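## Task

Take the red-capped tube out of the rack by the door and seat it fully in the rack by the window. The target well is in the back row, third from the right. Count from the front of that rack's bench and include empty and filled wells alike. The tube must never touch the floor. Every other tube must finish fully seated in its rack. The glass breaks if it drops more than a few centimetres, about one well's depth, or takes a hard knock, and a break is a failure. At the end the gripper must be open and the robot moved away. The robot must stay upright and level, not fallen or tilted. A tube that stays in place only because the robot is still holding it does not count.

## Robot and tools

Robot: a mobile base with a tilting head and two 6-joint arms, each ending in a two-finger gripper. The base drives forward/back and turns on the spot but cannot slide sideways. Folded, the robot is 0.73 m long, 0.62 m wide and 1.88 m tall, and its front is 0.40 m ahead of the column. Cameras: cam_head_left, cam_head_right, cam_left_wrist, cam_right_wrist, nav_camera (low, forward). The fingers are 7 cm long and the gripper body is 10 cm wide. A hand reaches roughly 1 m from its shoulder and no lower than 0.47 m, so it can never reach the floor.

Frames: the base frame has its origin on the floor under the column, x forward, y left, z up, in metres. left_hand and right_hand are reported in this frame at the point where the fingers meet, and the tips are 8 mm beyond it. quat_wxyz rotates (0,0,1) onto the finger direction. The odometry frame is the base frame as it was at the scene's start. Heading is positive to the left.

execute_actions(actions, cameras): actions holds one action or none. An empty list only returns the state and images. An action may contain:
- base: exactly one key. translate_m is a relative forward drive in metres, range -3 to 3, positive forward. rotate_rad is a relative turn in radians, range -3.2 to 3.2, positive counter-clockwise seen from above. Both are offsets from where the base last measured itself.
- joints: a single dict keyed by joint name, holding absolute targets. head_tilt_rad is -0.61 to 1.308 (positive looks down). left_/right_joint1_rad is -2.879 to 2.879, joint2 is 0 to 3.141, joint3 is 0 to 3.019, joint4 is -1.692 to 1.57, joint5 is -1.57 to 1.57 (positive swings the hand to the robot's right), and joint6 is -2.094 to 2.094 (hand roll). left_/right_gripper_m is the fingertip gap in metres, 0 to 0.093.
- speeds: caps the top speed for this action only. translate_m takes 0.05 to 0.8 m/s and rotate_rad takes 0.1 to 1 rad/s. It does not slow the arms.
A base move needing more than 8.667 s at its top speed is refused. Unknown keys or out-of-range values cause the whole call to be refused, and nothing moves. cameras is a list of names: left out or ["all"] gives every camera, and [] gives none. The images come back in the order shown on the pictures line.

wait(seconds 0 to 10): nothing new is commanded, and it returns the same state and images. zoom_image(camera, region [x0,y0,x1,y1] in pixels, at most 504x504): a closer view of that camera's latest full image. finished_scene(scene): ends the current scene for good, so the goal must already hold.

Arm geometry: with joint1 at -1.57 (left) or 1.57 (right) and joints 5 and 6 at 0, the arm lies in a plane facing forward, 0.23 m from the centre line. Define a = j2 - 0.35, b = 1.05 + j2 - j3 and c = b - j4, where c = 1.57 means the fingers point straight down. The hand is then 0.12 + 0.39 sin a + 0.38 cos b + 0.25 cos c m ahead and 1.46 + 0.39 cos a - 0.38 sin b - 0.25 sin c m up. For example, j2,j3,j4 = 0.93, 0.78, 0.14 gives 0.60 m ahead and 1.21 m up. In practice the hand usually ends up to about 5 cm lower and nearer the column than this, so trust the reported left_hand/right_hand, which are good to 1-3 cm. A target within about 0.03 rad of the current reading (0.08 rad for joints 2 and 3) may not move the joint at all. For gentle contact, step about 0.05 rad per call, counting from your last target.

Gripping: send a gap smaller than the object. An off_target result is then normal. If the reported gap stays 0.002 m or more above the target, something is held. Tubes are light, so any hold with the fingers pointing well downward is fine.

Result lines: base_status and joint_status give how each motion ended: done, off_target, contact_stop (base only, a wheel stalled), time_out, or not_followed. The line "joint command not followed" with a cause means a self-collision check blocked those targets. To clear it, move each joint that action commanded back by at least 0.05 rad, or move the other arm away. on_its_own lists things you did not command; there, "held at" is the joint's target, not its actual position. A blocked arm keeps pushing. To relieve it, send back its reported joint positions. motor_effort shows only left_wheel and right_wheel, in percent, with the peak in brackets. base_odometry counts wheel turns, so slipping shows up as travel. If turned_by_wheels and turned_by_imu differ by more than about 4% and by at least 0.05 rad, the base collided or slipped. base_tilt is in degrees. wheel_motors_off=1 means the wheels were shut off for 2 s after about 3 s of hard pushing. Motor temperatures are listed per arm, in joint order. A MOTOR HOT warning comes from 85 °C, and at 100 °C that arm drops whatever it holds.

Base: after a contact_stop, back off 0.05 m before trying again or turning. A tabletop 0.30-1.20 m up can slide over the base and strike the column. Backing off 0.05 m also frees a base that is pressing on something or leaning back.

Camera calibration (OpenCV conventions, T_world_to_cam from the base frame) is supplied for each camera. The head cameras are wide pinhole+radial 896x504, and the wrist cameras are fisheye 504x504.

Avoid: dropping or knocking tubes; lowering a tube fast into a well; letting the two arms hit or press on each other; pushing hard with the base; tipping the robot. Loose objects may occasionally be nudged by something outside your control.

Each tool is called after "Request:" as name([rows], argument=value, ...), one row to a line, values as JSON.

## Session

Request:
execute_actions(actions=[])

Scene clock: 0.00 s.
Motor temperatures (°C, as the motors report them): left_arm=[25 25 26 26 27 24] | right_arm=[24 26 25 24 24 26]
base_odometry: x=+0.000 y=+0.000 heading=+0.000 (m, m, rad; odometry frame)
turned_by_wheels: +0.000 (rad since the last result)
turned_by_imu: +0.000 (rad since the last result)
base_tilt: forward=+0.2 right=+0.6 (deg)
base_status: not commanded
joint_positions: head_tilt_rad=+0.880 left_joint1_rad=-1.564 left_joint2_rad=+0.888 left_joint3_rad=+0.417 left_joint4_rad=-0.916 left_joint5_rad=+0.013 left_joint6_rad=+0.013 left_gripper_m=+0.095 right_joint1_rad=+1.593 right_joint2_rad=+0.871 right_joint3_rad=+0.397 right_joint4_rad=-0.990 right_joint5_rad=+0.016 right_joint6_rad=-0.021 right_gripper_m=+0.094
joint_status: not commanded
wheel_motors_off: 0
motor_effort: left_wheel=-1 right_wheel=-2 (%)
left_hand: x=+0.1556 y=+0.2238 z=+1.2448 quat_wxyz=(+0.418, -0.001, -0.908, +0.007) (m; base frame)
right_hand: x=+0.1372 y=-0.2239 z=+1.2629 quat_wxyz=(+0.453, +0.022, -0.891, -0.004) (m; base frame)
pictures: cam_head_left, cam_head_right, cam_left_wrist, cam_right_wrist, nav_camera
camera_calibration (this result's frames):
cam_head_left: T_world_to_cam=[[-0.0556002, -0.993243, 0.101863, -0.109108], [-0.829309, -0.0108729, -0.558685, 0.901251], [0.556017, -0.115539, -0.823101, 1.17232], [0, 0, 0, 1]] pos_world=[0.089518, 0.0368763, 1.47957]
cam_head_right: T_world_to_cam=[[-0.0627249, -0.993608, 0.0938564, -0.158736], [-0.819759, -0.00234759, -0.572704, 0.921951], [0.569263, -0.112862, -0.814372, 1.16351], [0, 0, 0, 1]] pos_world=[0.083479, -0.0242404, 1.49043]
cam_left_wrist: T_world_to_cam=[[0.00217092, -0.999997, 0.00102728, 0.220425], [-0.0743185, 0.000863105, 0.997234, -1.22561], [-0.997232, -0.00224127, -0.0743164, 0.371682], [0, 0, 0, 1]] pos_world=[0.279089, 0.222316, 1.24961]
cam_right_wrist: T_world_to_cam=[[0.0515205, -0.998409, -0.0229085, -0.205992], [-0.0138363, -0.0236504, 0.999625, -1.25893], [-0.998576, -0.0511842, -0.0150328, 0.268482], [0, 0, 0, 1]] pos_world=[0.261294, -0.221697, 1.25777]
Images, in order (width x height): cam_head_left 896x504, cam_head_right 896x504, cam_left_wrist 504x504, cam_right_wrist 504x504, nav_camera 896x504.

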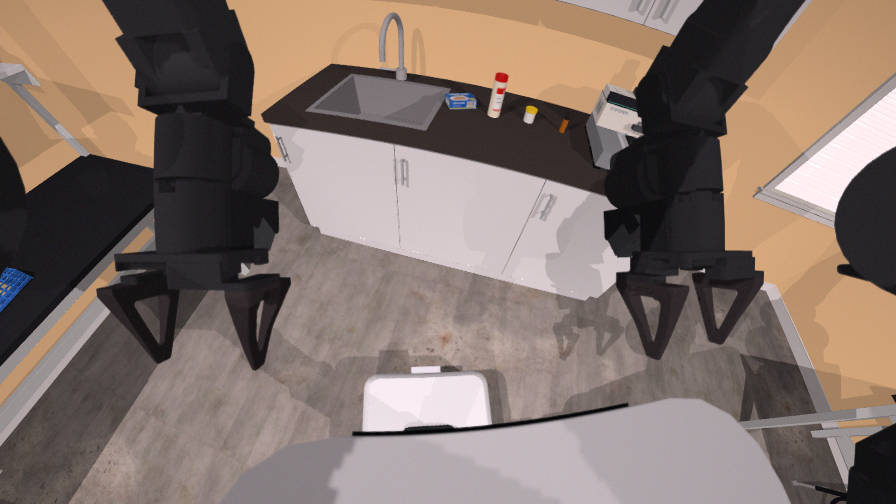

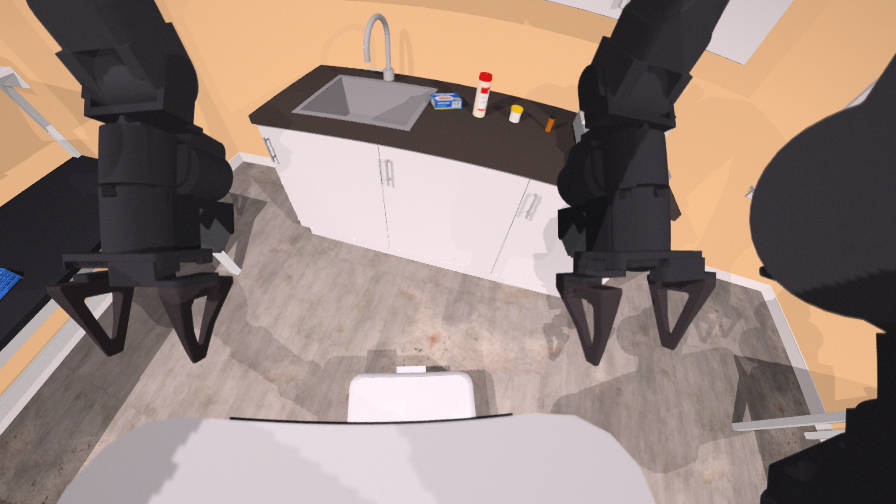

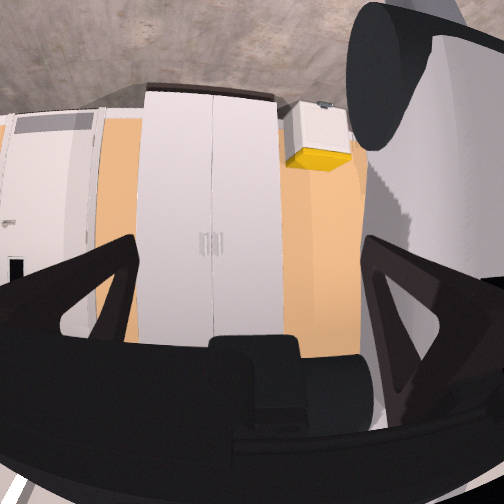

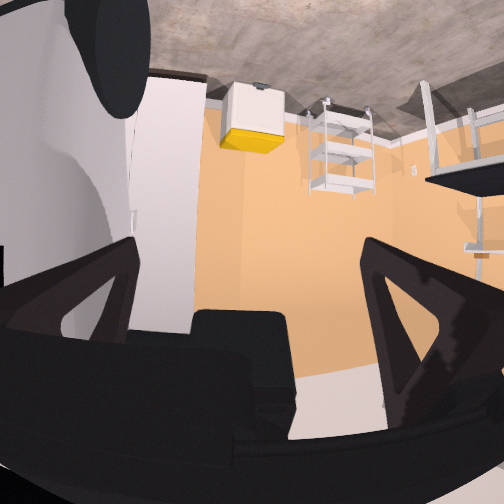

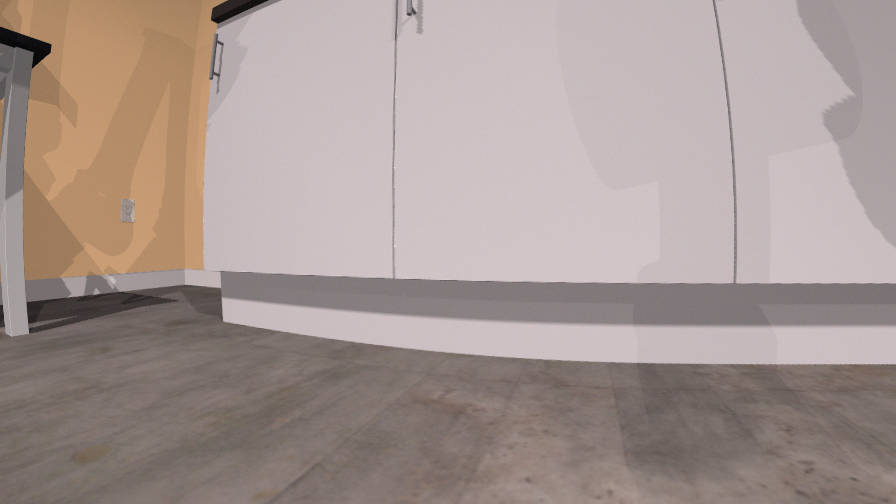

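Request:
execute_actions([
  {"base":{"rotate_rad":1.45},"joints":{"head_tilt_rad":0.6,"right_joint1_rad":1.57,"right_joint2_rad":1.05,"right_joint3_rad":1.3,"right_joint4_rad":-0.75,"right_joint5_rad":0,"right_joint6_rad":0,"right_gripper_m":0.035}},
], cameras=["cam_head_left","cam_head_right","cam_left_wrist","nav_camera"])

Scene clock: 6.47 s.
Motor temperatures (°C, as the motors report them): left_arm=[25 26 26 26 27 24] | right_arm=[24 27 26 24 24 26]
base_odometry: x=+0.000 y=+0.000 heading=+1.449 (m, m, rad; odometry frame)
turned_by_wheels: +1.449 (rad since the last result)
turned_by_imu: +1.445 (rad since the last result)
base_tilt: forward=+0.2 right=+0.5 (deg)
base_status: done
joint_positions: head_tilt_rad=+0.618 left_joint1_rad=-1.564 left_joint2_rad=+0.888 left_joint3_rad=+0.417 left_joint4_rad=-0.916 left_joint5_rad=+0.013 left_joint6_rad=+0.013 left_gripper_m=+0.095 right_joint1_rad=+1.573 right_joint2_rad=+1.047 right_joint3_rad=+1.280 right_joint4_rad=-0.755 right_joint5_rad=+0.003 right_joint6_rad=-0.010 right_gripper_m=+0.035
joint_status: all done
wheel_motors_off: 0
motor_effort: left_wheel=-8(32) right_wheel=+8(34) (%)
left_hand: x=+0.1556 y=+0.2238 z=+1.2448 quat_wxyz=(+0.418, -0.001, -0.908, +0.007) (m; base frame)
right_hand: x=+0.6343 y=-0.2250 z=+1.2264 quat_wxyz=(+0.000, +0.006, -1.000, +0.000) (m; base frame)
pictures: cam_head_left, cam_head_right, cam_left_wrist, nav_camera
camera_calibration (this result's frames):
cam_head_left: T_world_to_cam=[[-0.0801648, -0.993243, 0.0839106, -0.0802339], [-0.655597, -0.0108729, -0.755033, 1.19494], [0.750844, -0.115539, -0.650296, 0.896459], [0, 0, 0, 1]] pos_world=[0.103867, 0.0368763, 1.49192]
cam_head_right: T_world_to_cam=[[-0.0849638, -0.993608, 0.0743276, -0.127549], [-0.642732, -0.00234759, -0.766088, 1.21091], [0.761365, -0.112862, -0.638424, 0.882942], [0, 0, 0, 1]] pos_world=[0.0952122, -0.0242404, 1.50084]
cam_left_wrist: T_world_to_cam=[[0.00217092, -0.999997, 0.00102728, 0.220425], [-0.0743185, 0.000863105, 0.997234, -1.22561], [-0.997232, -0.00224127, -0.0743164, 0.371682], [0, 0, 0, 1]] pos_world=[0.279089, 0.222316, 1.24961]
Images, in order (width x height): cam_head_left 896x504, cam_head_right 896x504, cam_left_wrist 504x504, nav_camera 896x504.

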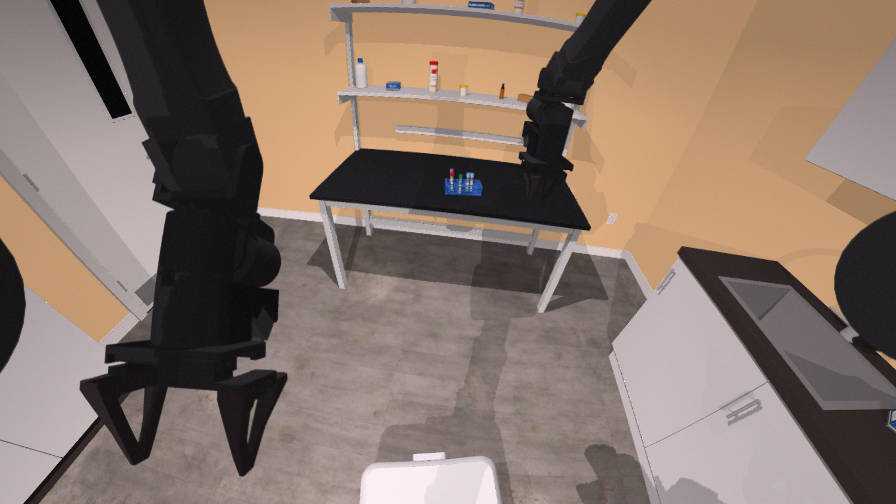

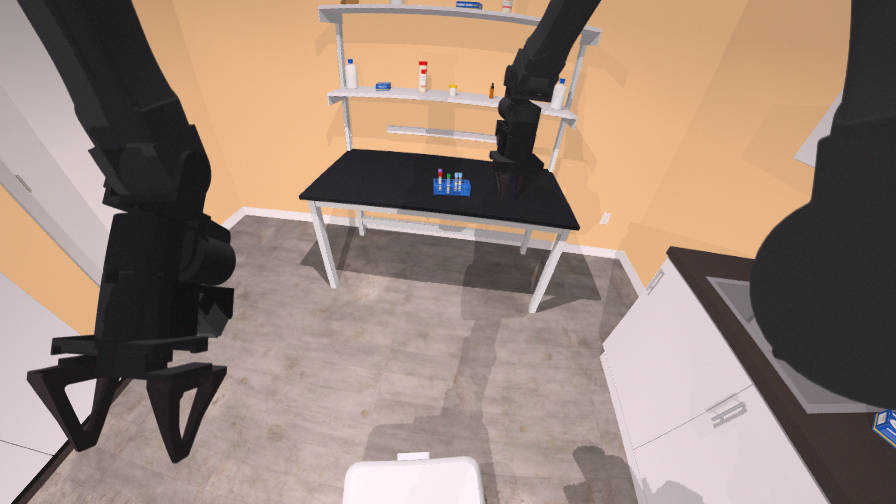

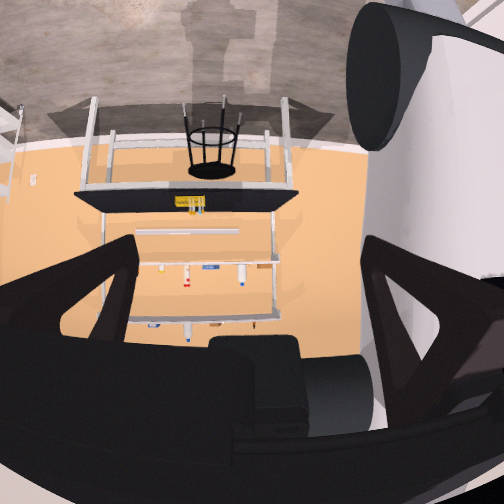

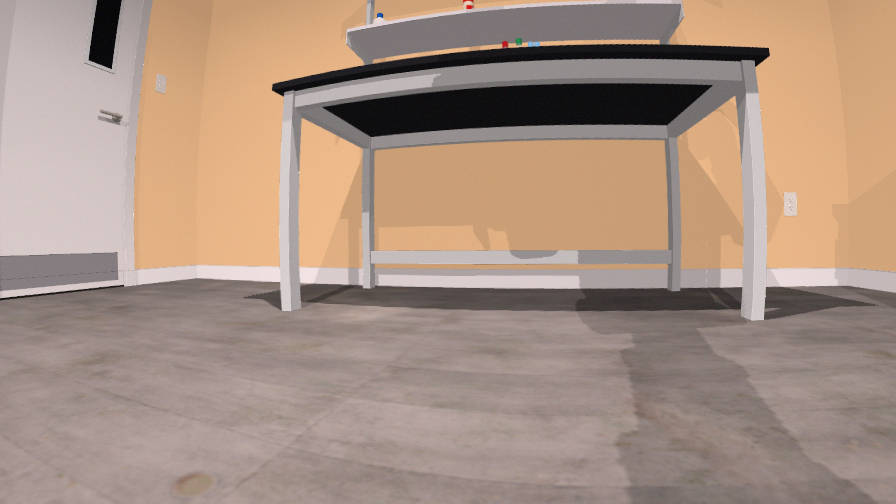

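Request:
execute_actions([
  {"base":{"rotate_rad":0.048}},
], cameras=[])

Request:
execute_actions([
  {"base":{"translate_m":0.84},"joints":{"head_tilt_rad":0.85,"right_joint2_rad":1.35,"right_joint4_rad":-0.44}},
], cameras=["cam_head_left","cam_right_wrist"])

Scene clock: 12.17 s.
Motor temperatures (°C, as the motors report them): left_arm=[25 26 26 26 27 24] | right_arm=[24 28 27 24 24 26]
base_odometry: x=+0.000 y=+0.000 heading=+1.495 (m, m, rad; odometry frame)
turned_by_wheels: +0.047 (rad since the last result)
turned_by_imu: +0.047 (rad since the last result)
base_tilt: forward=+0.3 right=+0.4 (deg)
base_status: done
joint_positions: head_tilt_rad=+0.618 left_joint1_rad=-1.564 left_joint2_rad=+0.888 left_joint3_rad=+0.417 left_joint4_rad=-0.916 left_joint5_rad=+0.013 left_joint6_rad=+0.013 left_gripper_m=+0.095 right_joint1_rad=+1.573 right_joint2_rad=+1.047 right_joint3_rad=+1.280 right_joint4_rad=-0.755 right_joint5_rad=+0.002 right_joint6_rad=-0.010 right_gripper_m=+0.035
joint_status: not commanded
wheel_motors_off: 0
motor_effort: left_wheel=-8(29) right_wheel=+6(24) (%)
left_hand: x=+0.1556 y=+0.2238 z=+1.2448 quat_wxyz=(+0.418, -0.001, -0.908, +0.007) (m; base frame)
right_hand: x=+0.6343 y=-0.2249 z=+1.2264 quat_wxyz=(+0.000, +0.006, -1.000, +0.000) (m; base frame)
pictures: none
No camera images: the call's "cameras" was empty. Leave "cameras" out to get every camera's image.

Scene clock: 15.23 s.
Motor temperatures (°C, as the motors report them): left_arm=[25 26 26 26 27 24] | right_arm=[24 28 27 24 24 26]
base_odometry: x=+0.063 y=+0.838 heading=+1.495 (m, m, rad; odometry frame)
turned_by_wheels: +0.000 (rad since the last result)
turned_by_imu: -0.001 (rad since the last result)
base_tilt: forward=+0.3 right=+0.4 (deg)
base_status: done
joint_positions: head_tilt_rad=+0.852 left_joint1_rad=-1.564 left_joint2_rad=+0.887 left_joint3_rad=+0.416 left_joint4_rad=-0.916 left_joint5_rad=+0.013 left_joint6_rad=+0.013 left_gripper_m=+0.095 right_joint1_rad=+1.573 right_joint2_rad=+1.357 right_joint3_rad=+1.281 right_joint4_rad=-0.451 right_joint5_rad=+0.002 right_joint6_rad=-0.010 right_gripper_m=+0.035
joint_status: all done
wheel_motors_off: 0
motor_effort: left_wheel=-1(35) right_wheel=+0(51) (%)
left_hand: x=+0.1553 y=+0.2238 z=+1.2449 quat_wxyz=(+0.418, -0.001, -0.908, +0.007) (m; base frame)
right_hand: x=+0.6140 y=-0.2247 z=+1.0701 quat_wxyz=(+0.002, +0.006, -1.000, +0.000) (m; base frame)
pictures: cam_head_left, cam_right_wrist
camera_calibration (this result's frames):
cam_head_left: T_world_to_cam=[[-0.0584646, -0.993243, 0.100246, -0.106476], [-0.813143, -0.0108729, -0.581962, 0.93629], [0.57912, -0.115539, -0.807013, 1.14639], [0, 0, 0, 1]] pos_world=[0.0912147, 0.0368763, 1.48071]
cam_right_wrist: T_world_to_cam=[[0.016844, -0.99975, 0.0146718, -0.255025], [-0.813802, -0.0051829, 0.581119, -0.116366], [-0.580898, -0.0217283, -0.813686, 1.34649], [0, 0, 0, 1]] pos_world=[0.69177, -0.226307, 1.16698]
Images, in order (width x height): cam_head_left 896x504, cam_right_wrist 504x504.

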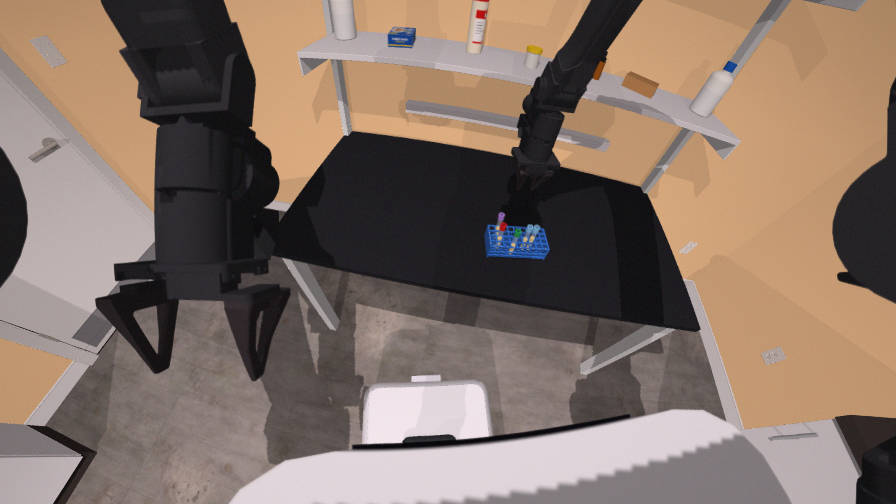

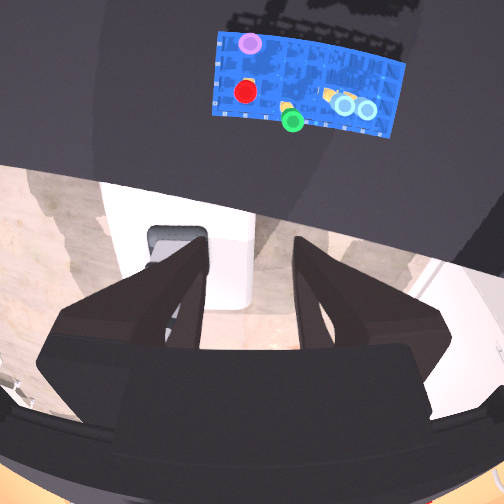

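Request:
execute_actions([
  {"base":{"translate_m":0.045},"joints":{"right_joint2_rad":1.70,"right_joint3_rad":1.465,"right_joint4_rad":-0.27}},
], cameras=["cam_right_wrist"])

Scene clock: 19.63 s.
Motor temperatures (°C, as the motors report them): left_arm=[25 26 26 26 27 24] | right_arm=[24 29 27 24 24 26]
base_odometry: x=+0.067 y=+0.883 heading=+1.495 (m, m, rad; odometry frame)
turned_by_wheels: -0.001 (rad since the last result)
turned_by_imu: -0.001 (rad since the last result)
base_tilt: forward=+0.2 right=+0.6 (deg)
base_status: done
joint_positions: head_tilt_rad=+0.852 left_joint1_rad=-1.564 left_joint2_rad=+0.887 left_joint3_rad=+0.418 left_joint4_rad=-0.916 left_joint5_rad=+0.013 left_joint6_rad=+0.013 left_gripper_m=+0.095 right_joint1_rad=+1.573 right_joint2_rad=+1.711 right_joint3_rad=+1.456 right_joint4_rad=-0.269 right_joint5_rad=+0.002 right_joint6_rad=-0.010 right_gripper_m=+0.035
joint_status: all done
wheel_motors_off: 0
motor_effort: left_wheel=-2(34) right_wheel=+1(34) (%)
left_hand: x=+0.1561 y=+0.2238 z=+1.2447 quat_wxyz=(+0.418, -0.001, -0.909, +0.007) (m; base frame)
right_hand: x=+0.6017 y=-0.2244 z=+0.9207 quat_wxyz=(+0.000, +0.006, -1.000, +0.000) (m; base frame)
pictures: cam_right_wrist
camera_calibration (this result's frames):
cam_right_wrist: T_world_to_cam=[[0.0167815, -0.999751, 0.0147322, -0.252404], [-0.816013, -0.00517983, 0.578011, -0.0353913], [-0.57779, -0.0217215, -0.815896, 1.21791], [0, 0, 0, 1]] pos_world=[0.679054, -0.226069, 1.01787]
Images, in order (width x height): cam_right_wrist 504x504.

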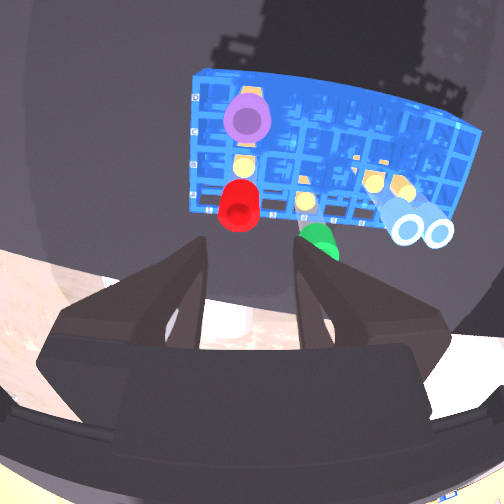

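Request:
execute_actions([
  {"base":{"rotate_rad":0.011}},
], cameras=[])

Request:
execute_actions([
  {"base":{"translate_m":0.032},"joints":{"right_joint2_rad":1.815,"right_joint4_rad":-0.155}},
], cameras=["cam_right_wrist"])

Scene clock: 26.70 s.
Motor temperatures (°C, as the motors report them): left_arm=[25 26 26 26 27 24] | right_arm=[24 30 26 24 24 26]
base_odometry: x=+0.067 y=+0.883 heading=+1.504 (m, m, rad; odometry frame)
turned_by_wheels: +0.009 (rad since the last result)
turned_by_imu: +0.009 (rad since the last result)
base_tilt: forward=+0.3 right=+0.5 (deg)
base_status: done
joint_positions: head_tilt_rad=+0.852 left_joint1_rad=-1.564 left_joint2_rad=+0.887 left_joint3_rad=+0.418 left_joint4_rad=-0.916 left_joint5_rad=+0.013 left_joint6_rad=+0.013 left_gripper_m=+0.095 right_joint1_rad=+1.573 right_joint2_rad=+1.710 right_joint3_rad=+1.456 right_joint4_rad=-0.269 right_joint5_rad=+0.002 right_joint6_rad=-0.010 right_gripper_m=+0.035
joint_status: not commanded
wheel_motors_off: 0
motor_effort: left_wheel=-3(40) right_wheel=+1(37) (%)
left_hand: x=+0.1561 y=+0.2238 z=+1.2447 quat_wxyz=(+0.418, -0.001, -0.909, +0.007) (m; base frame)
right_hand: x=+0.6021 y=-0.2244 z=+0.9210 quat_wxyz=(+0.000, +0.006, -1.000, +0.000) (m; base frame)
pictures: none
No camera images: the call's "cameras" was empty. Leave "cameras" out to get every camera's image.

Scene clock: 27.80 s.
Motor temperatures (°C, as the motors report them): left_arm=[25 26 26 26 27 24] | right_arm=[24 30 26 24 24 26]
base_odometry: x=+0.069 y=+0.915 heading=+1.504 (m, m, rad; odometry frame)
turned_by_wheels: +0.000 (rad since the last result)
turned_by_imu: +0.000 (rad since the last result)
base_tilt: forward=+0.3 right=+0.4 (deg)
base_status: done
joint_positions: head_tilt_rad=+0.852 left_joint1_rad=-1.564 left_joint2_rad=+0.887 left_joint3_rad=+0.417 left_joint4_rad=-0.916 left_joint5_rad=+0.013 left_joint6_rad=+0.013 left_gripper_m=+0.095 right_joint1_rad=+1.573 right_joint2_rad=+1.819 right_joint3_rad=+1.463 right_joint4_rad=-0.163 right_joint5_rad=+0.002 right_joint6_rad=-0.010 right_gripper_m=+0.035
joint_status: all done
wheel_motors_off: 0
motor_effort: left_wheel=+1(32) right_wheel=-1(32) (%)
left_hand: x=+0.1560 y=+0.2238 z=+1.2447 quat_wxyz=(+0.418, -0.001, -0.909, +0.007) (m; base frame)
right_hand: x=+0.5718 y=-0.2243 z=+0.8713 quat_wxyz=(-0.002, +0.006, -1.000, +0.000) (m; base frame)
pictures: cam_right_wrist
camera_calibration (this result's frames):
cam_right_wrist: T_world_to_cam=[[0.0167017, -0.999756, 0.014429, -0.250748], [-0.818869, -0.00539622, 0.573955, -0.026164], [-0.573737, -0.0214015, -0.81876, 1.16064], [0, 0, 0, 1]] pos_world=[0.648663, -0.225988, 0.968916]
Images, in order (width x height): cam_right_wrist 504x504.

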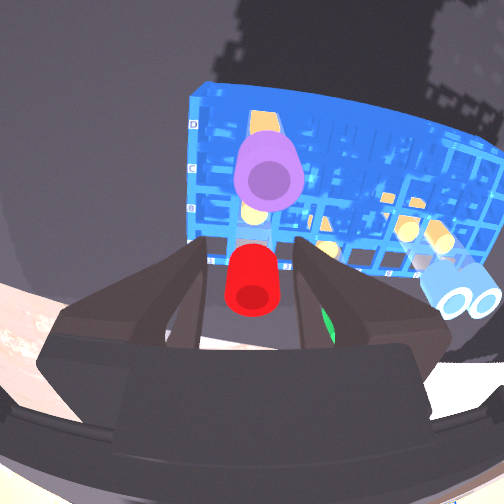

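Request:
execute_actions([
  {"joints":{"right_gripper_m":0.008}},
], cameras=[])

Request:
execute_actions([
  {"base":{"translate_m":-0.012},"joints":{"right_joint2_rad":1.77,"right_joint4_rad":-0.215}},
], cameras=["cam_right_wrist"])

Scene clock: 31.70 s.
Motor temperatures (°C, as the motors report them): left_arm=[25 26 26 26 27 24] | right_arm=[24 30 26 24 24 26]
base_odometry: x=+0.069 y=+0.915 heading=+1.504 (m, m, rad; odometry frame)
turned_by_wheels: +0.000 (rad since the last result)
turned_by_imu: +0.000 (rad since the last result)
base_tilt: forward=+0.1 right=+0.5 (deg)
base_status: not commanded
joint_positions: head_tilt_rad=+0.852 left_joint1_rad=-1.564 left_joint2_rad=+0.887 left_joint3_rad=+0.417 left_joint4_rad=-0.916 left_joint5_rad=+0.013 left_joint6_rad=+0.013 left_gripper_m=+0.095 right_joint1_rad=+1.573 right_joint2_rad=+1.819 right_joint3_rad=+1.463 right_joint4_rad=-0.163 right_joint5_rad=+0.002 right_joint6_rad=-0.010 right_gripper_m=+0.017
joint_status: right_gripper_m off_target (ended at +0.017, target +0.008)
wheel_motors_off: 0
motor_effort: left_wheel=-1(1) right_wheel=+0(1) (%)
left_hand: x=+0.1560 y=+0.2238 z=+1.2447 quat_wxyz=(+0.418, -0.001, -0.909, +0.007) (m; base frame)
right_hand: x=+0.5718 y=-0.2244 z=+0.8713 quat_wxyz=(-0.002, +0.006, -1.000, +0.000) (m; base frame)
pictures: none
No camera images: the call's "cameras" was empty. Leave "cameras" out to get every camera's image.

Scene clock: 32.40 s.
Motor temperatures (°C, as the motors report them): left_arm=[25 26 26 26 27 24] | right_arm=[24 30 26 24 24 26]
base_odometry: x=+0.068 y=+0.903 heading=+1.503 (m, m, rad; odometry frame)
turned_by_wheels: -0.001 (rad since the last result)
turned_by_imu: -0.001 (rad since the last result)
base_tilt: forward=+0.2 right=+0.5 (deg)
base_status: done
joint_positions: head_tilt_rad=+0.853 left_joint1_rad=-1.564 left_joint2_rad=+0.886 left_joint3_rad=+0.416 left_joint4_rad=-0.916 left_joint5_rad=+0.013 left_joint6_rad=+0.013 left_gripper_m=+0.095 right_joint1_rad=+1.573 right_joint2_rad=+1.784 right_joint3_rad=+1.463 right_joint4_rad=-0.205 right_joint5_rad=+0.002 right_joint6_rad=-0.010 right_gripper_m=+0.017
joint_status: all done
wheel_motors_off: 0
motor_effort: left_wheel=+1(31) right_wheel=+2(38) (%)
left_hand: x=+0.1552 y=+0.2238 z=+1.2450 quat_wxyz=(+0.418, -0.001, -0.908, +0.007) (m; base frame)
right_hand: x=+0.5814 y=-0.2244 z=+0.8870 quat_wxyz=(+0.001, +0.006, -1.000, +0.000) (m; base frame)
pictures: cam_right_wrist
camera_calibration (this result's frames):
cam_right_wrist: T_world_to_cam=[[0.0168127, -0.999751, 0.014702, -0.251523], [-0.814909, -0.00518137, 0.579566, -0.0344792], [-0.579345, -0.0217249, -0.814793, 1.17869], [0, 0, 0, 1]] pos_world=[0.658999, -0.226032, 0.984068]
Images, in order (width x height): cam_right_wrist 504x504.

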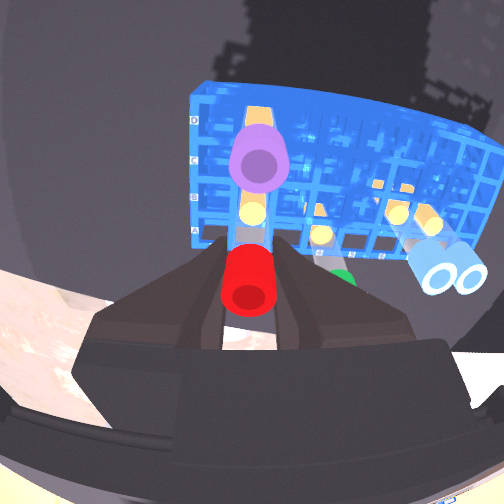

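Request:
execute_actions([
  {"base":{"translate_m":-0.012},"joints":{"right_joint2_rad":1.73,"right_joint4_rad":-0.255}},
], cameras=[])

Request:
execute_actions([
  {"base":{"translate_m":-0.012},"joints":{"right_joint2_rad":1.69,"right_joint4_rad":-0.295}},
], cameras=[])

Request:
execute_actions([
  {"base":{"translate_m":-0.012},"joints":{"right_joint2_rad":1.65,"right_joint4_rad":-0.335}},
], cameras=["cam_right_wrist"])

Scene clock: 38.73 s.
Motor temperatures (°C, as the motors report them): left_arm=[25 26 26 26 27 24] | right_arm=[24 30 26 24 24 26]
base_odometry: x=+0.067 y=+0.891 heading=+1.502 (m, m, rad; odometry frame)
turned_by_wheels: -0.001 (rad since the last result)
turned_by_imu: -0.001 (rad since the last result)
base_tilt: forward=+0.2 right=+0.5 (deg)
base_status: done
joint_positions: head_tilt_rad=+0.853 left_joint1_rad=-1.564 left_joint2_rad=+0.886 left_joint3_rad=+0.414 left_joint4_rad=-0.916 left_joint5_rad=+0.013 left_joint6_rad=+0.013 left_gripper_m=+0.095 right_joint1_rad=+1.573 right_joint2_rad=+1.742 right_joint3_rad=+1.463 right_joint4_rad=-0.245 right_joint5_rad=+0.002 right_joint6_rad=-0.010 right_gripper_m=+0.017
joint_status: all done
wheel_motors_off: 0
motor_effort: left_wheel=+1(34) right_wheel=+1(39) (%)
left_hand: x=+0.1547 y=+0.2238 z=+1.2452 quat_wxyz=(+0.418, -0.001, -0.908, +0.007) (m; base frame)
right_hand: x=+0.5949 y=-0.2244 z=+0.9065 quat_wxyz=(+0.001, +0.006, -1.000, +0.000) (m; base frame)
pictures: none
No camera images: the call's "cameras" was empty. Leave "cameras" out to get every camera's image.

Scene clock: 39.43 s.
Motor temperatures (°C, as the motors report them): left_arm=[25 26 26 26 27 24] | right_arm=[24 30 26 24 24 26]
base_odometry: x=+0.066 y=+0.879 heading=+1.501 (m, m, rad; odometry frame)
turned_by_wheels: -0.001 (rad since the last result)
turned_by_imu: -0.001 (rad since the last result)
base_tilt: forward=+0.2 right=+0.5 (deg)
base_status: done
joint_positions: head_tilt_rad=+0.853 left_joint1_rad=-1.564 left_joint2_rad=+0.886 left_joint3_rad=+0.414 left_joint4_rad=-0.916 left_joint5_rad=+0.013 left_joint6_rad=+0.013 left_gripper_m=+0.095 right_joint1_rad=+1.573 right_joint2_rad=+1.699 right_joint3_rad=+1.463 right_joint4_rad=-0.285 right_joint5_rad=+0.001 right_joint6_rad=-0.010 right_gripper_m=+0.017
joint_status: all done
wheel_motors_off: 0
motor_effort: left_wheel=+1(34) right_wheel=+1(43) (%)
left_hand: x=+0.1546 y=+0.2238 z=+1.2453 quat_wxyz=(+0.418, -0.001, -0.908, +0.007) (m; base frame)
right_hand: x=+0.6082 y=-0.2243 z=+0.9271 quat_wxyz=(-0.001, +0.006, -1.000, +0.000) (m; base frame)
pictures: none
No camera images: the call's "cameras" was empty. Leave "cameras" out to get every camera's image.

Scene clock: 40.13 s.
Motor temperatures (°C, as the motors report them): left_arm=[25 26 26 26 27 24] | right_arm=[24 31 26 24 24 26]
base_odometry: x=+0.065 y=+0.867 heading=+1.500 (m, m, rad; odometry frame)
turned_by_wheels: -0.001 (rad since the last result)
turned_by_imu: -0.001 (rad since the last result)
base_tilt: forward=+0.2 right=+0.5 (deg)
base_status: done
joint_positions: head_tilt_rad=+0.853 left_joint1_rad=-1.564 left_joint2_rad=+0.885 left_joint3_rad=+0.413 left_joint4_rad=-0.916 left_joint5_rad=+0.013 left_joint6_rad=+0.013 left_gripper_m=+0.095 right_joint1_rad=+1.573 right_joint2_rad=+1.661 right_joint3_rad=+1.463 right_joint4_rad=-0.327 right_joint5_rad=+0.001 right_joint6_rad=-0.010 right_gripper_m=+0.017
joint_status: all done
wheel_motors_off: 0
motor_effort: left_wheel=+1(36) right_wheel=-3(40) (%)
left_hand: x=+0.1542 y=+0.2238 z=+1.2454 quat_wxyz=(+0.419, -0.001, -0.908, +0.007) (m; base frame)
right_hand: x=+0.6180 y=-0.2243 z=+0.9458 quat_wxyz=(+0.001, +0.006, -1.000, +0.000) (m; base frame)
pictures: cam_right_wrist
camera_calibration (this result's frames):
cam_right_wrist: T_world_to_cam=[[0.0167932, -0.999762, 0.0139574, -0.25222], [-0.815571, -0.00562129, 0.578629, -0.037549], [-0.578413, -0.0211003, -0.815471, 1.24795], [0, 0, 0, 1]] pos_world=[0.695443, -0.226039, 1.04292]
Images, in order (width x height): cam_right_wrist 504x504.

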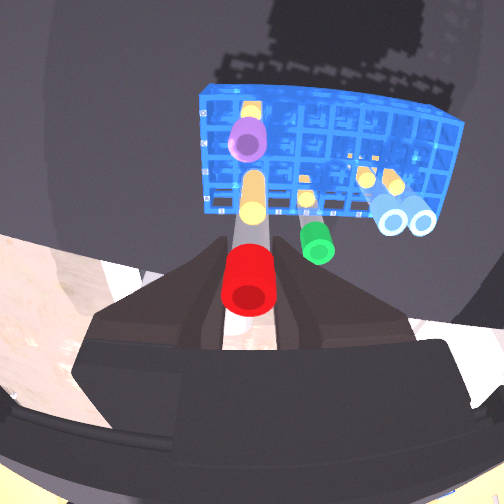

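Request:
execute_actions([
  {"base":{"translate_m":-0.06}},
], cameras=[])

Request:
execute_actions([
  {"base":{"translate_m":-0.81},"joints":{"head_tilt_rad":0.6,"right_joint2_rad":1.05,"right_joint3_rad":1.29,"right_joint4_rad":-0.78}},
], cameras=[])

Request:
execute_actions([
  {"base":{"rotate_rad":2.9}},
], cameras=[])

Request:
execute_actions([
  {"base":{"translate_m":0.6}},
], cameras=["cam_head_left","cam_head_right","nav_camera"])

Scene clock: 47.43 s.
Motor temperatures (°C, as the motors report them): left_arm=[25 26 26 26 27 24] | right_arm=[24 31 26 24 24 26]
base_odometry: x=+0.061 y=+0.807 heading=+1.498 (m, m, rad; odometry frame)
turned_by_wheels: -0.002 (rad since the last result)
turned_by_imu: -0.001 (rad since the last result)
base_tilt: forward=+0.2 right=+0.5 (deg)
base_status: done
joint_positions: head_tilt_rad=+0.853 left_joint1_rad=-1.564 left_joint2_rad=+0.885 left_joint3_rad=+0.413 left_joint4_rad=-0.916 left_joint5_rad=+0.013 left_joint6_rad=+0.013 left_gripper_m=+0.095 right_joint1_rad=+1.573 right_joint2_rad=+1.659 right_joint3_rad=+1.463 right_joint4_rad=-0.327 right_joint5_rad=+0.001 right_joint6_rad=-0.010 right_gripper_m=+0.017
joint_status: not commanded
wheel_motors_off: 0
motor_effort: left_wheel=-3(47) right_wheel=+1(46) (%)
left_hand: x=+0.1542 y=+0.2238 z=+1.2454 quat_wxyz=(+0.419, -0.001, -0.908, +0.007) (m; base frame)
right_hand: x=+0.6190 y=-0.2243 z=+0.9467 quat_wxyz=(+0.000, +0.006, -1.000, +0.000) (m; base frame)
pictures: none
No camera images: the call's "cameras" was empty. Leave "cameras" out to get every camera's image.

Scene clock: 50.47 s.
Motor temperatures (°C, as the motors report them): left_arm=[25 26 26 26 27 24] | right_arm=[24 31 26 24 24 26]
base_odometry: x=+0.002 y=-0.001 heading=+1.498 (m, m, rad; odometry frame)
turned_by_wheels: +0.000 (rad since the last result)
turned_by_imu: +0.001 (rad since the last result)
base_tilt: forward=+0.2 right=+0.5 (deg)
base_status: done
joint_positions: head_tilt_rad=+0.617 left_joint1_rad=-1.564 left_joint2_rad=+0.885 left_joint3_rad=+0.411 left_joint4_rad=-0.916 left_joint5_rad=+0.013 left_joint6_rad=+0.013 left_gripper_m=+0.095 right_joint1_rad=+1.573 right_joint2_rad=+1.050 right_joint3_rad=+1.286 right_joint4_rad=-0.770 right_joint5_rad=+0.001 right_joint6_rad=-0.010 right_gripper_m=+0.017
joint_status: all done
wheel_motors_off: 0
motor_effort: left_wheel=+0(50) right_wheel=+0(37) (%)
left_hand: x=+0.1531 y=+0.2238 z=+1.2458 quat_wxyz=(+0.419, -0.001, -0.908, +0.007) (m; base frame)
right_hand: x=+0.6333 y=-0.2248 z=+1.2268 quat_wxyz=(+0.005, +0.006, -1.000, +0.000) (m; base frame)
pictures: none
No camera images: the call's "cameras" was empty. Leave "cameras" out to get every camera's image.

Scene clock: 55.03 s.
Motor temperatures (°C, as the motors report them): left_arm=[25 26 26 26 27 24] | right_arm=[24 31 27 24 24 26]
base_odometry: x=+0.002 y=-0.001 heading=-1.887 (m, m, rad; odometry frame)
turned_by_wheels: +2.898 (rad since the last result)
turned_by_imu: +2.892 (rad since the last result)
base_tilt: forward=+0.2 right=+0.5 (deg)
base_status: done
joint_positions: head_tilt_rad=+0.617 left_joint1_rad=-1.564 left_joint2_rad=+0.885 left_joint3_rad=+0.411 left_joint4_rad=-0.916 left_joint5_rad=+0.013 left_joint6_rad=+0.013 left_gripper_m=+0.095 right_joint1_rad=+1.573 right_joint2_rad=+1.050 right_joint3_rad=+1.286 right_joint4_rad=-0.770 right_joint5_rad=+0.001 right_joint6_rad=-0.010 right_gripper_m=+0.017
joint_status: not commanded
wheel_motors_off: 0
motor_effort: left_wheel=-7(36) right_wheel=+9(37) (%)
left_hand: x=+0.1531 y=+0.2238 z=+1.2458 quat_wxyz=(+0.419, -0.001, -0.908, +0.007) (m; base frame)
right_hand: x=+0.6333 y=-0.2248 z=+1.2268 quat_wxyz=(+0.005, +0.006, -1.000, +0.000) (m; base frame)
pictures: none
No camera images: the call's "cameras" was empty. Leave "cameras" out to get every camera's image.

Scene clock: 57.80 s.
Motor temperatures (°C, as the motors report them): left_arm=[25 26 26 26 27 24] | right_arm=[24 31 27 24 24 26]
base_odometry: x=-0.184 y=-0.572 heading=-1.888 (m, m, rad; odometry frame)
turned_by_wheels: +0.000 (rad since the last result)
turned_by_imu: -0.001 (rad since the last result)
base_tilt: forward=+0.3 right=+0.4 (deg)
base_status: done
joint_positions: head_tilt_rad=+0.617 left_joint1_rad=-1.564 left_joint2_rad=+0.885 left_joint3_rad=+0.417 left_joint4_rad=-0.916 left_joint5_rad=+0.013 left_joint6_rad=+0.013 left_gripper_m=+0.095 right_joint1_rad=+1.573 right_joint2_rad=+1.050 right_joint3_rad=+1.286 right_joint4_rad=-0.771 right_joint5_rad=+0.001 right_joint6_rad=-0.010 right_gripper_m=+0.017
joint_status: not commanded
wheel_motors_off: 0
motor_effort: left_wheel=-1(39) right_wheel=+3(50) (%)
left_hand: x=+0.1561 y=+0.2238 z=+1.2448 quat_wxyz=(+0.417, -0.001, -0.909, +0.007) (m; base frame)
right_hand: x=+0.6331 y=-0.2248 z=+1.2267 quat_wxyz=(+0.006, +0.006, -1.000, +0.000) (m; base frame)
pictures: cam_head_left, cam_head_right, nav_camera
camera_calibration (this result's frames):
cam_head_left: T_world_to_cam=[[-0.0802445, -0.993243, 0.0838345, -0.0801127], [-0.65488, -0.0108729, -0.755655, 1.19586], [0.751461, -0.115539, -0.649583, 0.89533], [0, 0, 0, 1]] pos_world=[0.103913, 0.0368763, 1.49197]
cam_head_right: T_world_to_cam=[[-0.0850343, -0.993608, 0.0742469, -0.127422], [-0.642004, -0.00234759, -0.766698, 1.21181], [0.761971, -0.112862, -0.637701, 0.881799], [0, 0, 0, 1]] pos_world=[0.0952493, -0.0242404, 1.50088]
Images, in order (width x height): cam_head_left 896x504, cam_head_right 896x504, nav_camera 896x504.

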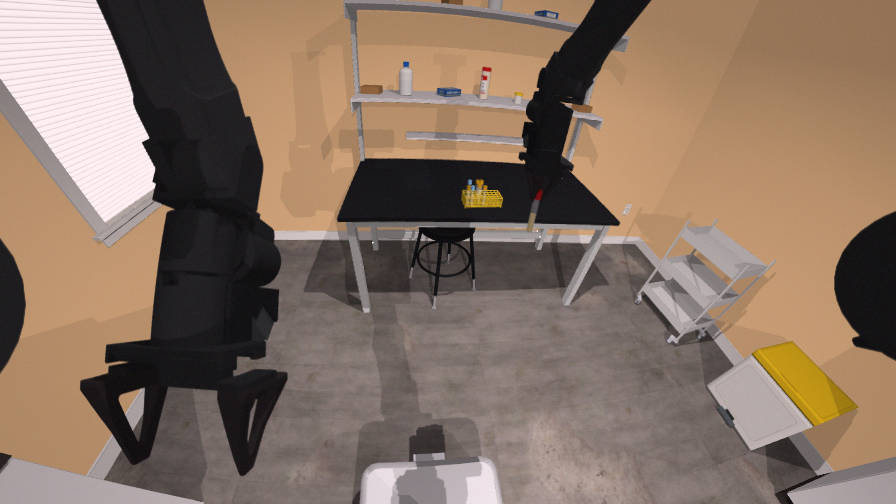

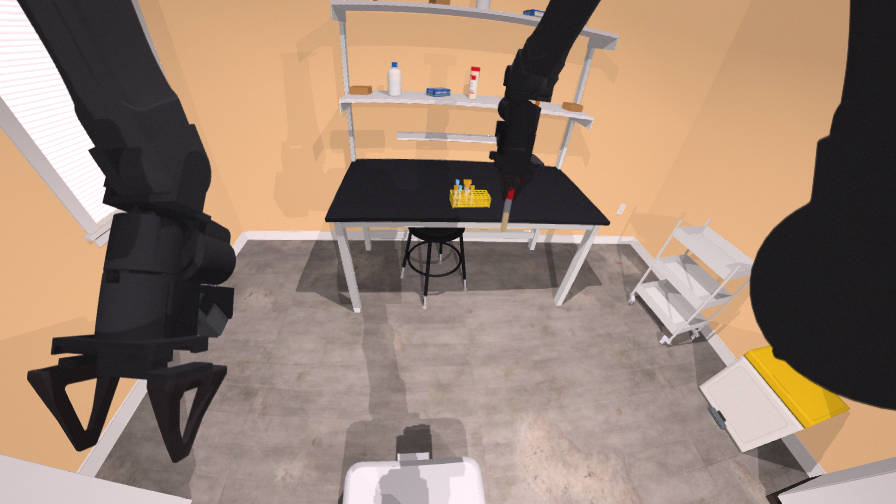

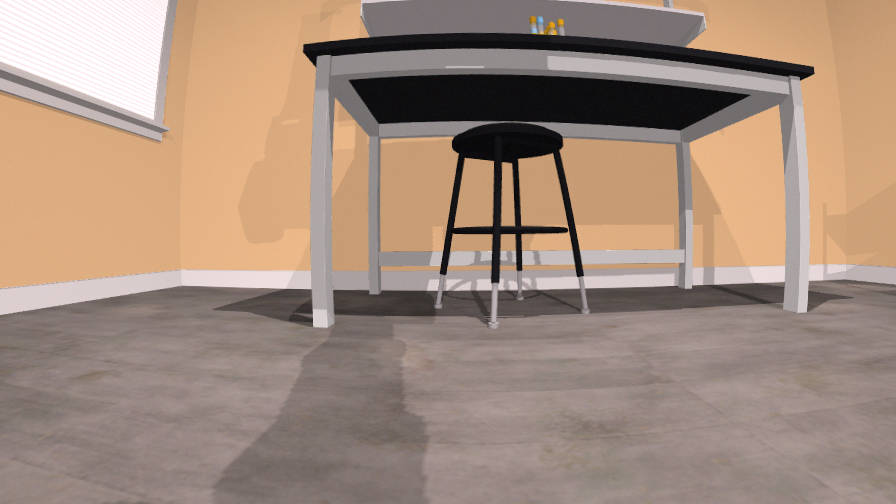

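Request:
execute_actions([
  {"base":{"rotate_rad":-0.078}},
], cameras=[])

Request:
execute_actions([
  {"base":{"translate_m":0.7},"joints":{"head_tilt_rad":0.85,"right_joint2_rad":1.5,"right_joint3_rad":1.6,"right_joint4_rad":-0.59}},
], cameras=["cam_head_left","cam_right_wrist","nav_camera"])

Scene clock: 64.30 s.
Motor temperatures (°C, as the motors report them): left_arm=[25 26 26 26 27 24] | right_arm=[24 31 27 24 24 26]
base_odometry: x=-0.185 y=-0.572 heading=-1.964 (m, m, rad; odometry frame)
turned_by_wheels: -0.076 (rad since the last result)
turned_by_imu: -0.077 (rad since the last result)
base_tilt: forward=+0.2 right=+0.5 (deg)
base_status: done
joint_positions: head_tilt_rad=+0.617 left_joint1_rad=-1.564 left_joint2_rad=+0.885 left_joint3_rad=+0.417 left_joint4_rad=-0.916 left_joint5_rad=+0.013 left_joint6_rad=+0.013 left_gripper_m=+0.095 right_joint1_rad=+1.573 right_joint2_rad=+1.050 right_joint3_rad=+1.286 right_joint4_rad=-0.771 right_joint5_rad=+0.001 right_joint6_rad=-0.010 right_gripper_m=+0.017
joint_status: not commanded
wheel_motors_off: 0
motor_effort: left_wheel=+1(25) right_wheel=-1(29) (%)
left_hand: x=+0.1561 y=+0.2238 z=+1.2448 quat_wxyz=(+0.417, -0.001, -0.909, +0.007) (m; base frame)
right_hand: x=+0.6331 y=-0.2248 z=+1.2267 quat_wxyz=(+0.006, +0.006, -1.000, +0.000) (m; base frame)
pictures: none
No camera images: the call's "cameras" was empty. Leave "cameras" out to get every camera's image.

Scene clock: 67.17 s.
Motor temperatures (°C, as the motors report them): left_arm=[25 26 26 26 27 24] | right_arm=[24 31 27 24 24 26]
base_odometry: x=-0.453 y=-1.218 heading=-1.964 (m, m, rad; odometry frame)
turned_by_wheels: +0.000 (rad since the last result)
turned_by_imu: -0.001 (rad since the last result)
base_tilt: forward=+0.3 right=+0.4 (deg)
base_status: done
joint_positions: head_tilt_rad=+0.852 left_joint1_rad=-1.564 left_joint2_rad=+0.885 left_joint3_rad=+0.416 left_joint4_rad=-0.916 left_joint5_rad=+0.013 left_joint6_rad=+0.013 left_gripper_m=+0.095 right_joint1_rad=+1.573 right_joint2_rad=+1.513 right_joint3_rad=+1.576 right_joint4_rad=-0.594 right_joint5_rad=+0.001 right_joint6_rad=-0.010 right_gripper_m=+0.017
joint_status: all done
wheel_motors_off: 0
motor_effort: left_wheel=+1(33) right_wheel=-2(40) (%)
left_hand: x=+0.1559 y=+0.2238 z=+1.2449 quat_wxyz=(+0.417, -0.001, -0.909, +0.007) (m; base frame)
right_hand: x=+0.6869 y=-0.2244 z=+1.0433 quat_wxyz=(+0.004, +0.006, -1.000, +0.000) (m; base frame)
pictures: cam_head_left, cam_right_wrist, nav_camera
camera_calibration (this result's frames):
cam_head_left: T_world_to_cam=[[-0.0584668, -0.993243, 0.100245, -0.106473], [-0.81313, -0.0108729, -0.58198, 0.936317], [0.579138, -0.115539, -0.807, 1.14637], [0, 0, 0, 1]] pos_world=[0.0912161, 0.0368763, 1.48071]
cam_right_wrist: T_world_to_cam=[[0.0169061, -0.999761, 0.0138422, -0.254793], [-0.811356, -0.0056271, 0.584525, -0.0468307], [-0.584308, -0.0211131, -0.811257, 1.36699], [0, 0, 0, 1]] pos_world=[0.765057, -0.226134, 1.13988]
Images, in order (width x height): cam_head_left 896x504, cam_right_wrist 504x504, nav_camera 896x504.

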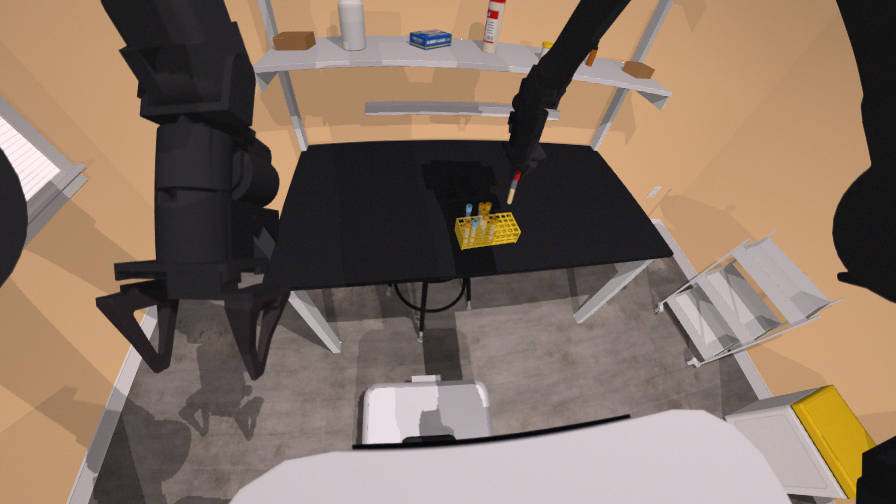

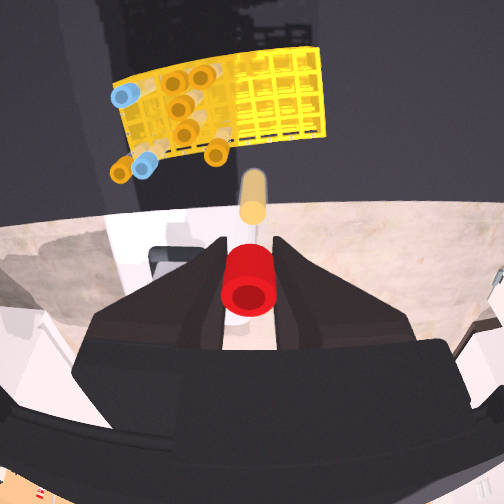

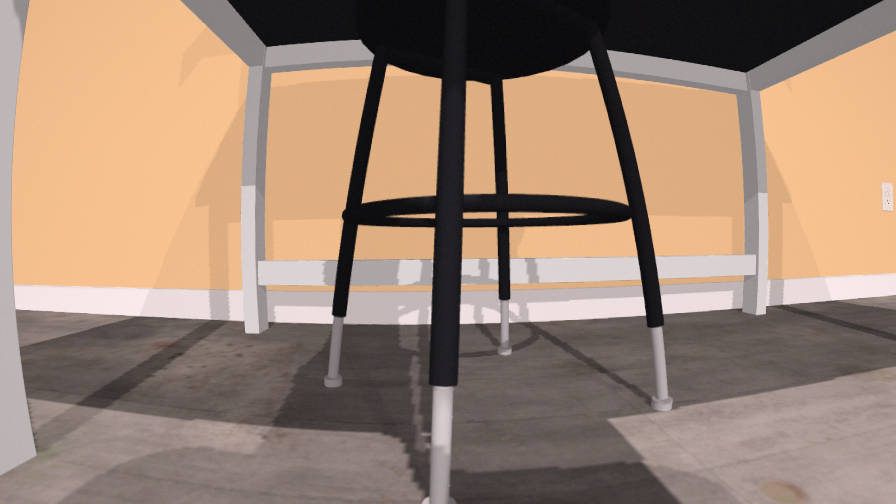

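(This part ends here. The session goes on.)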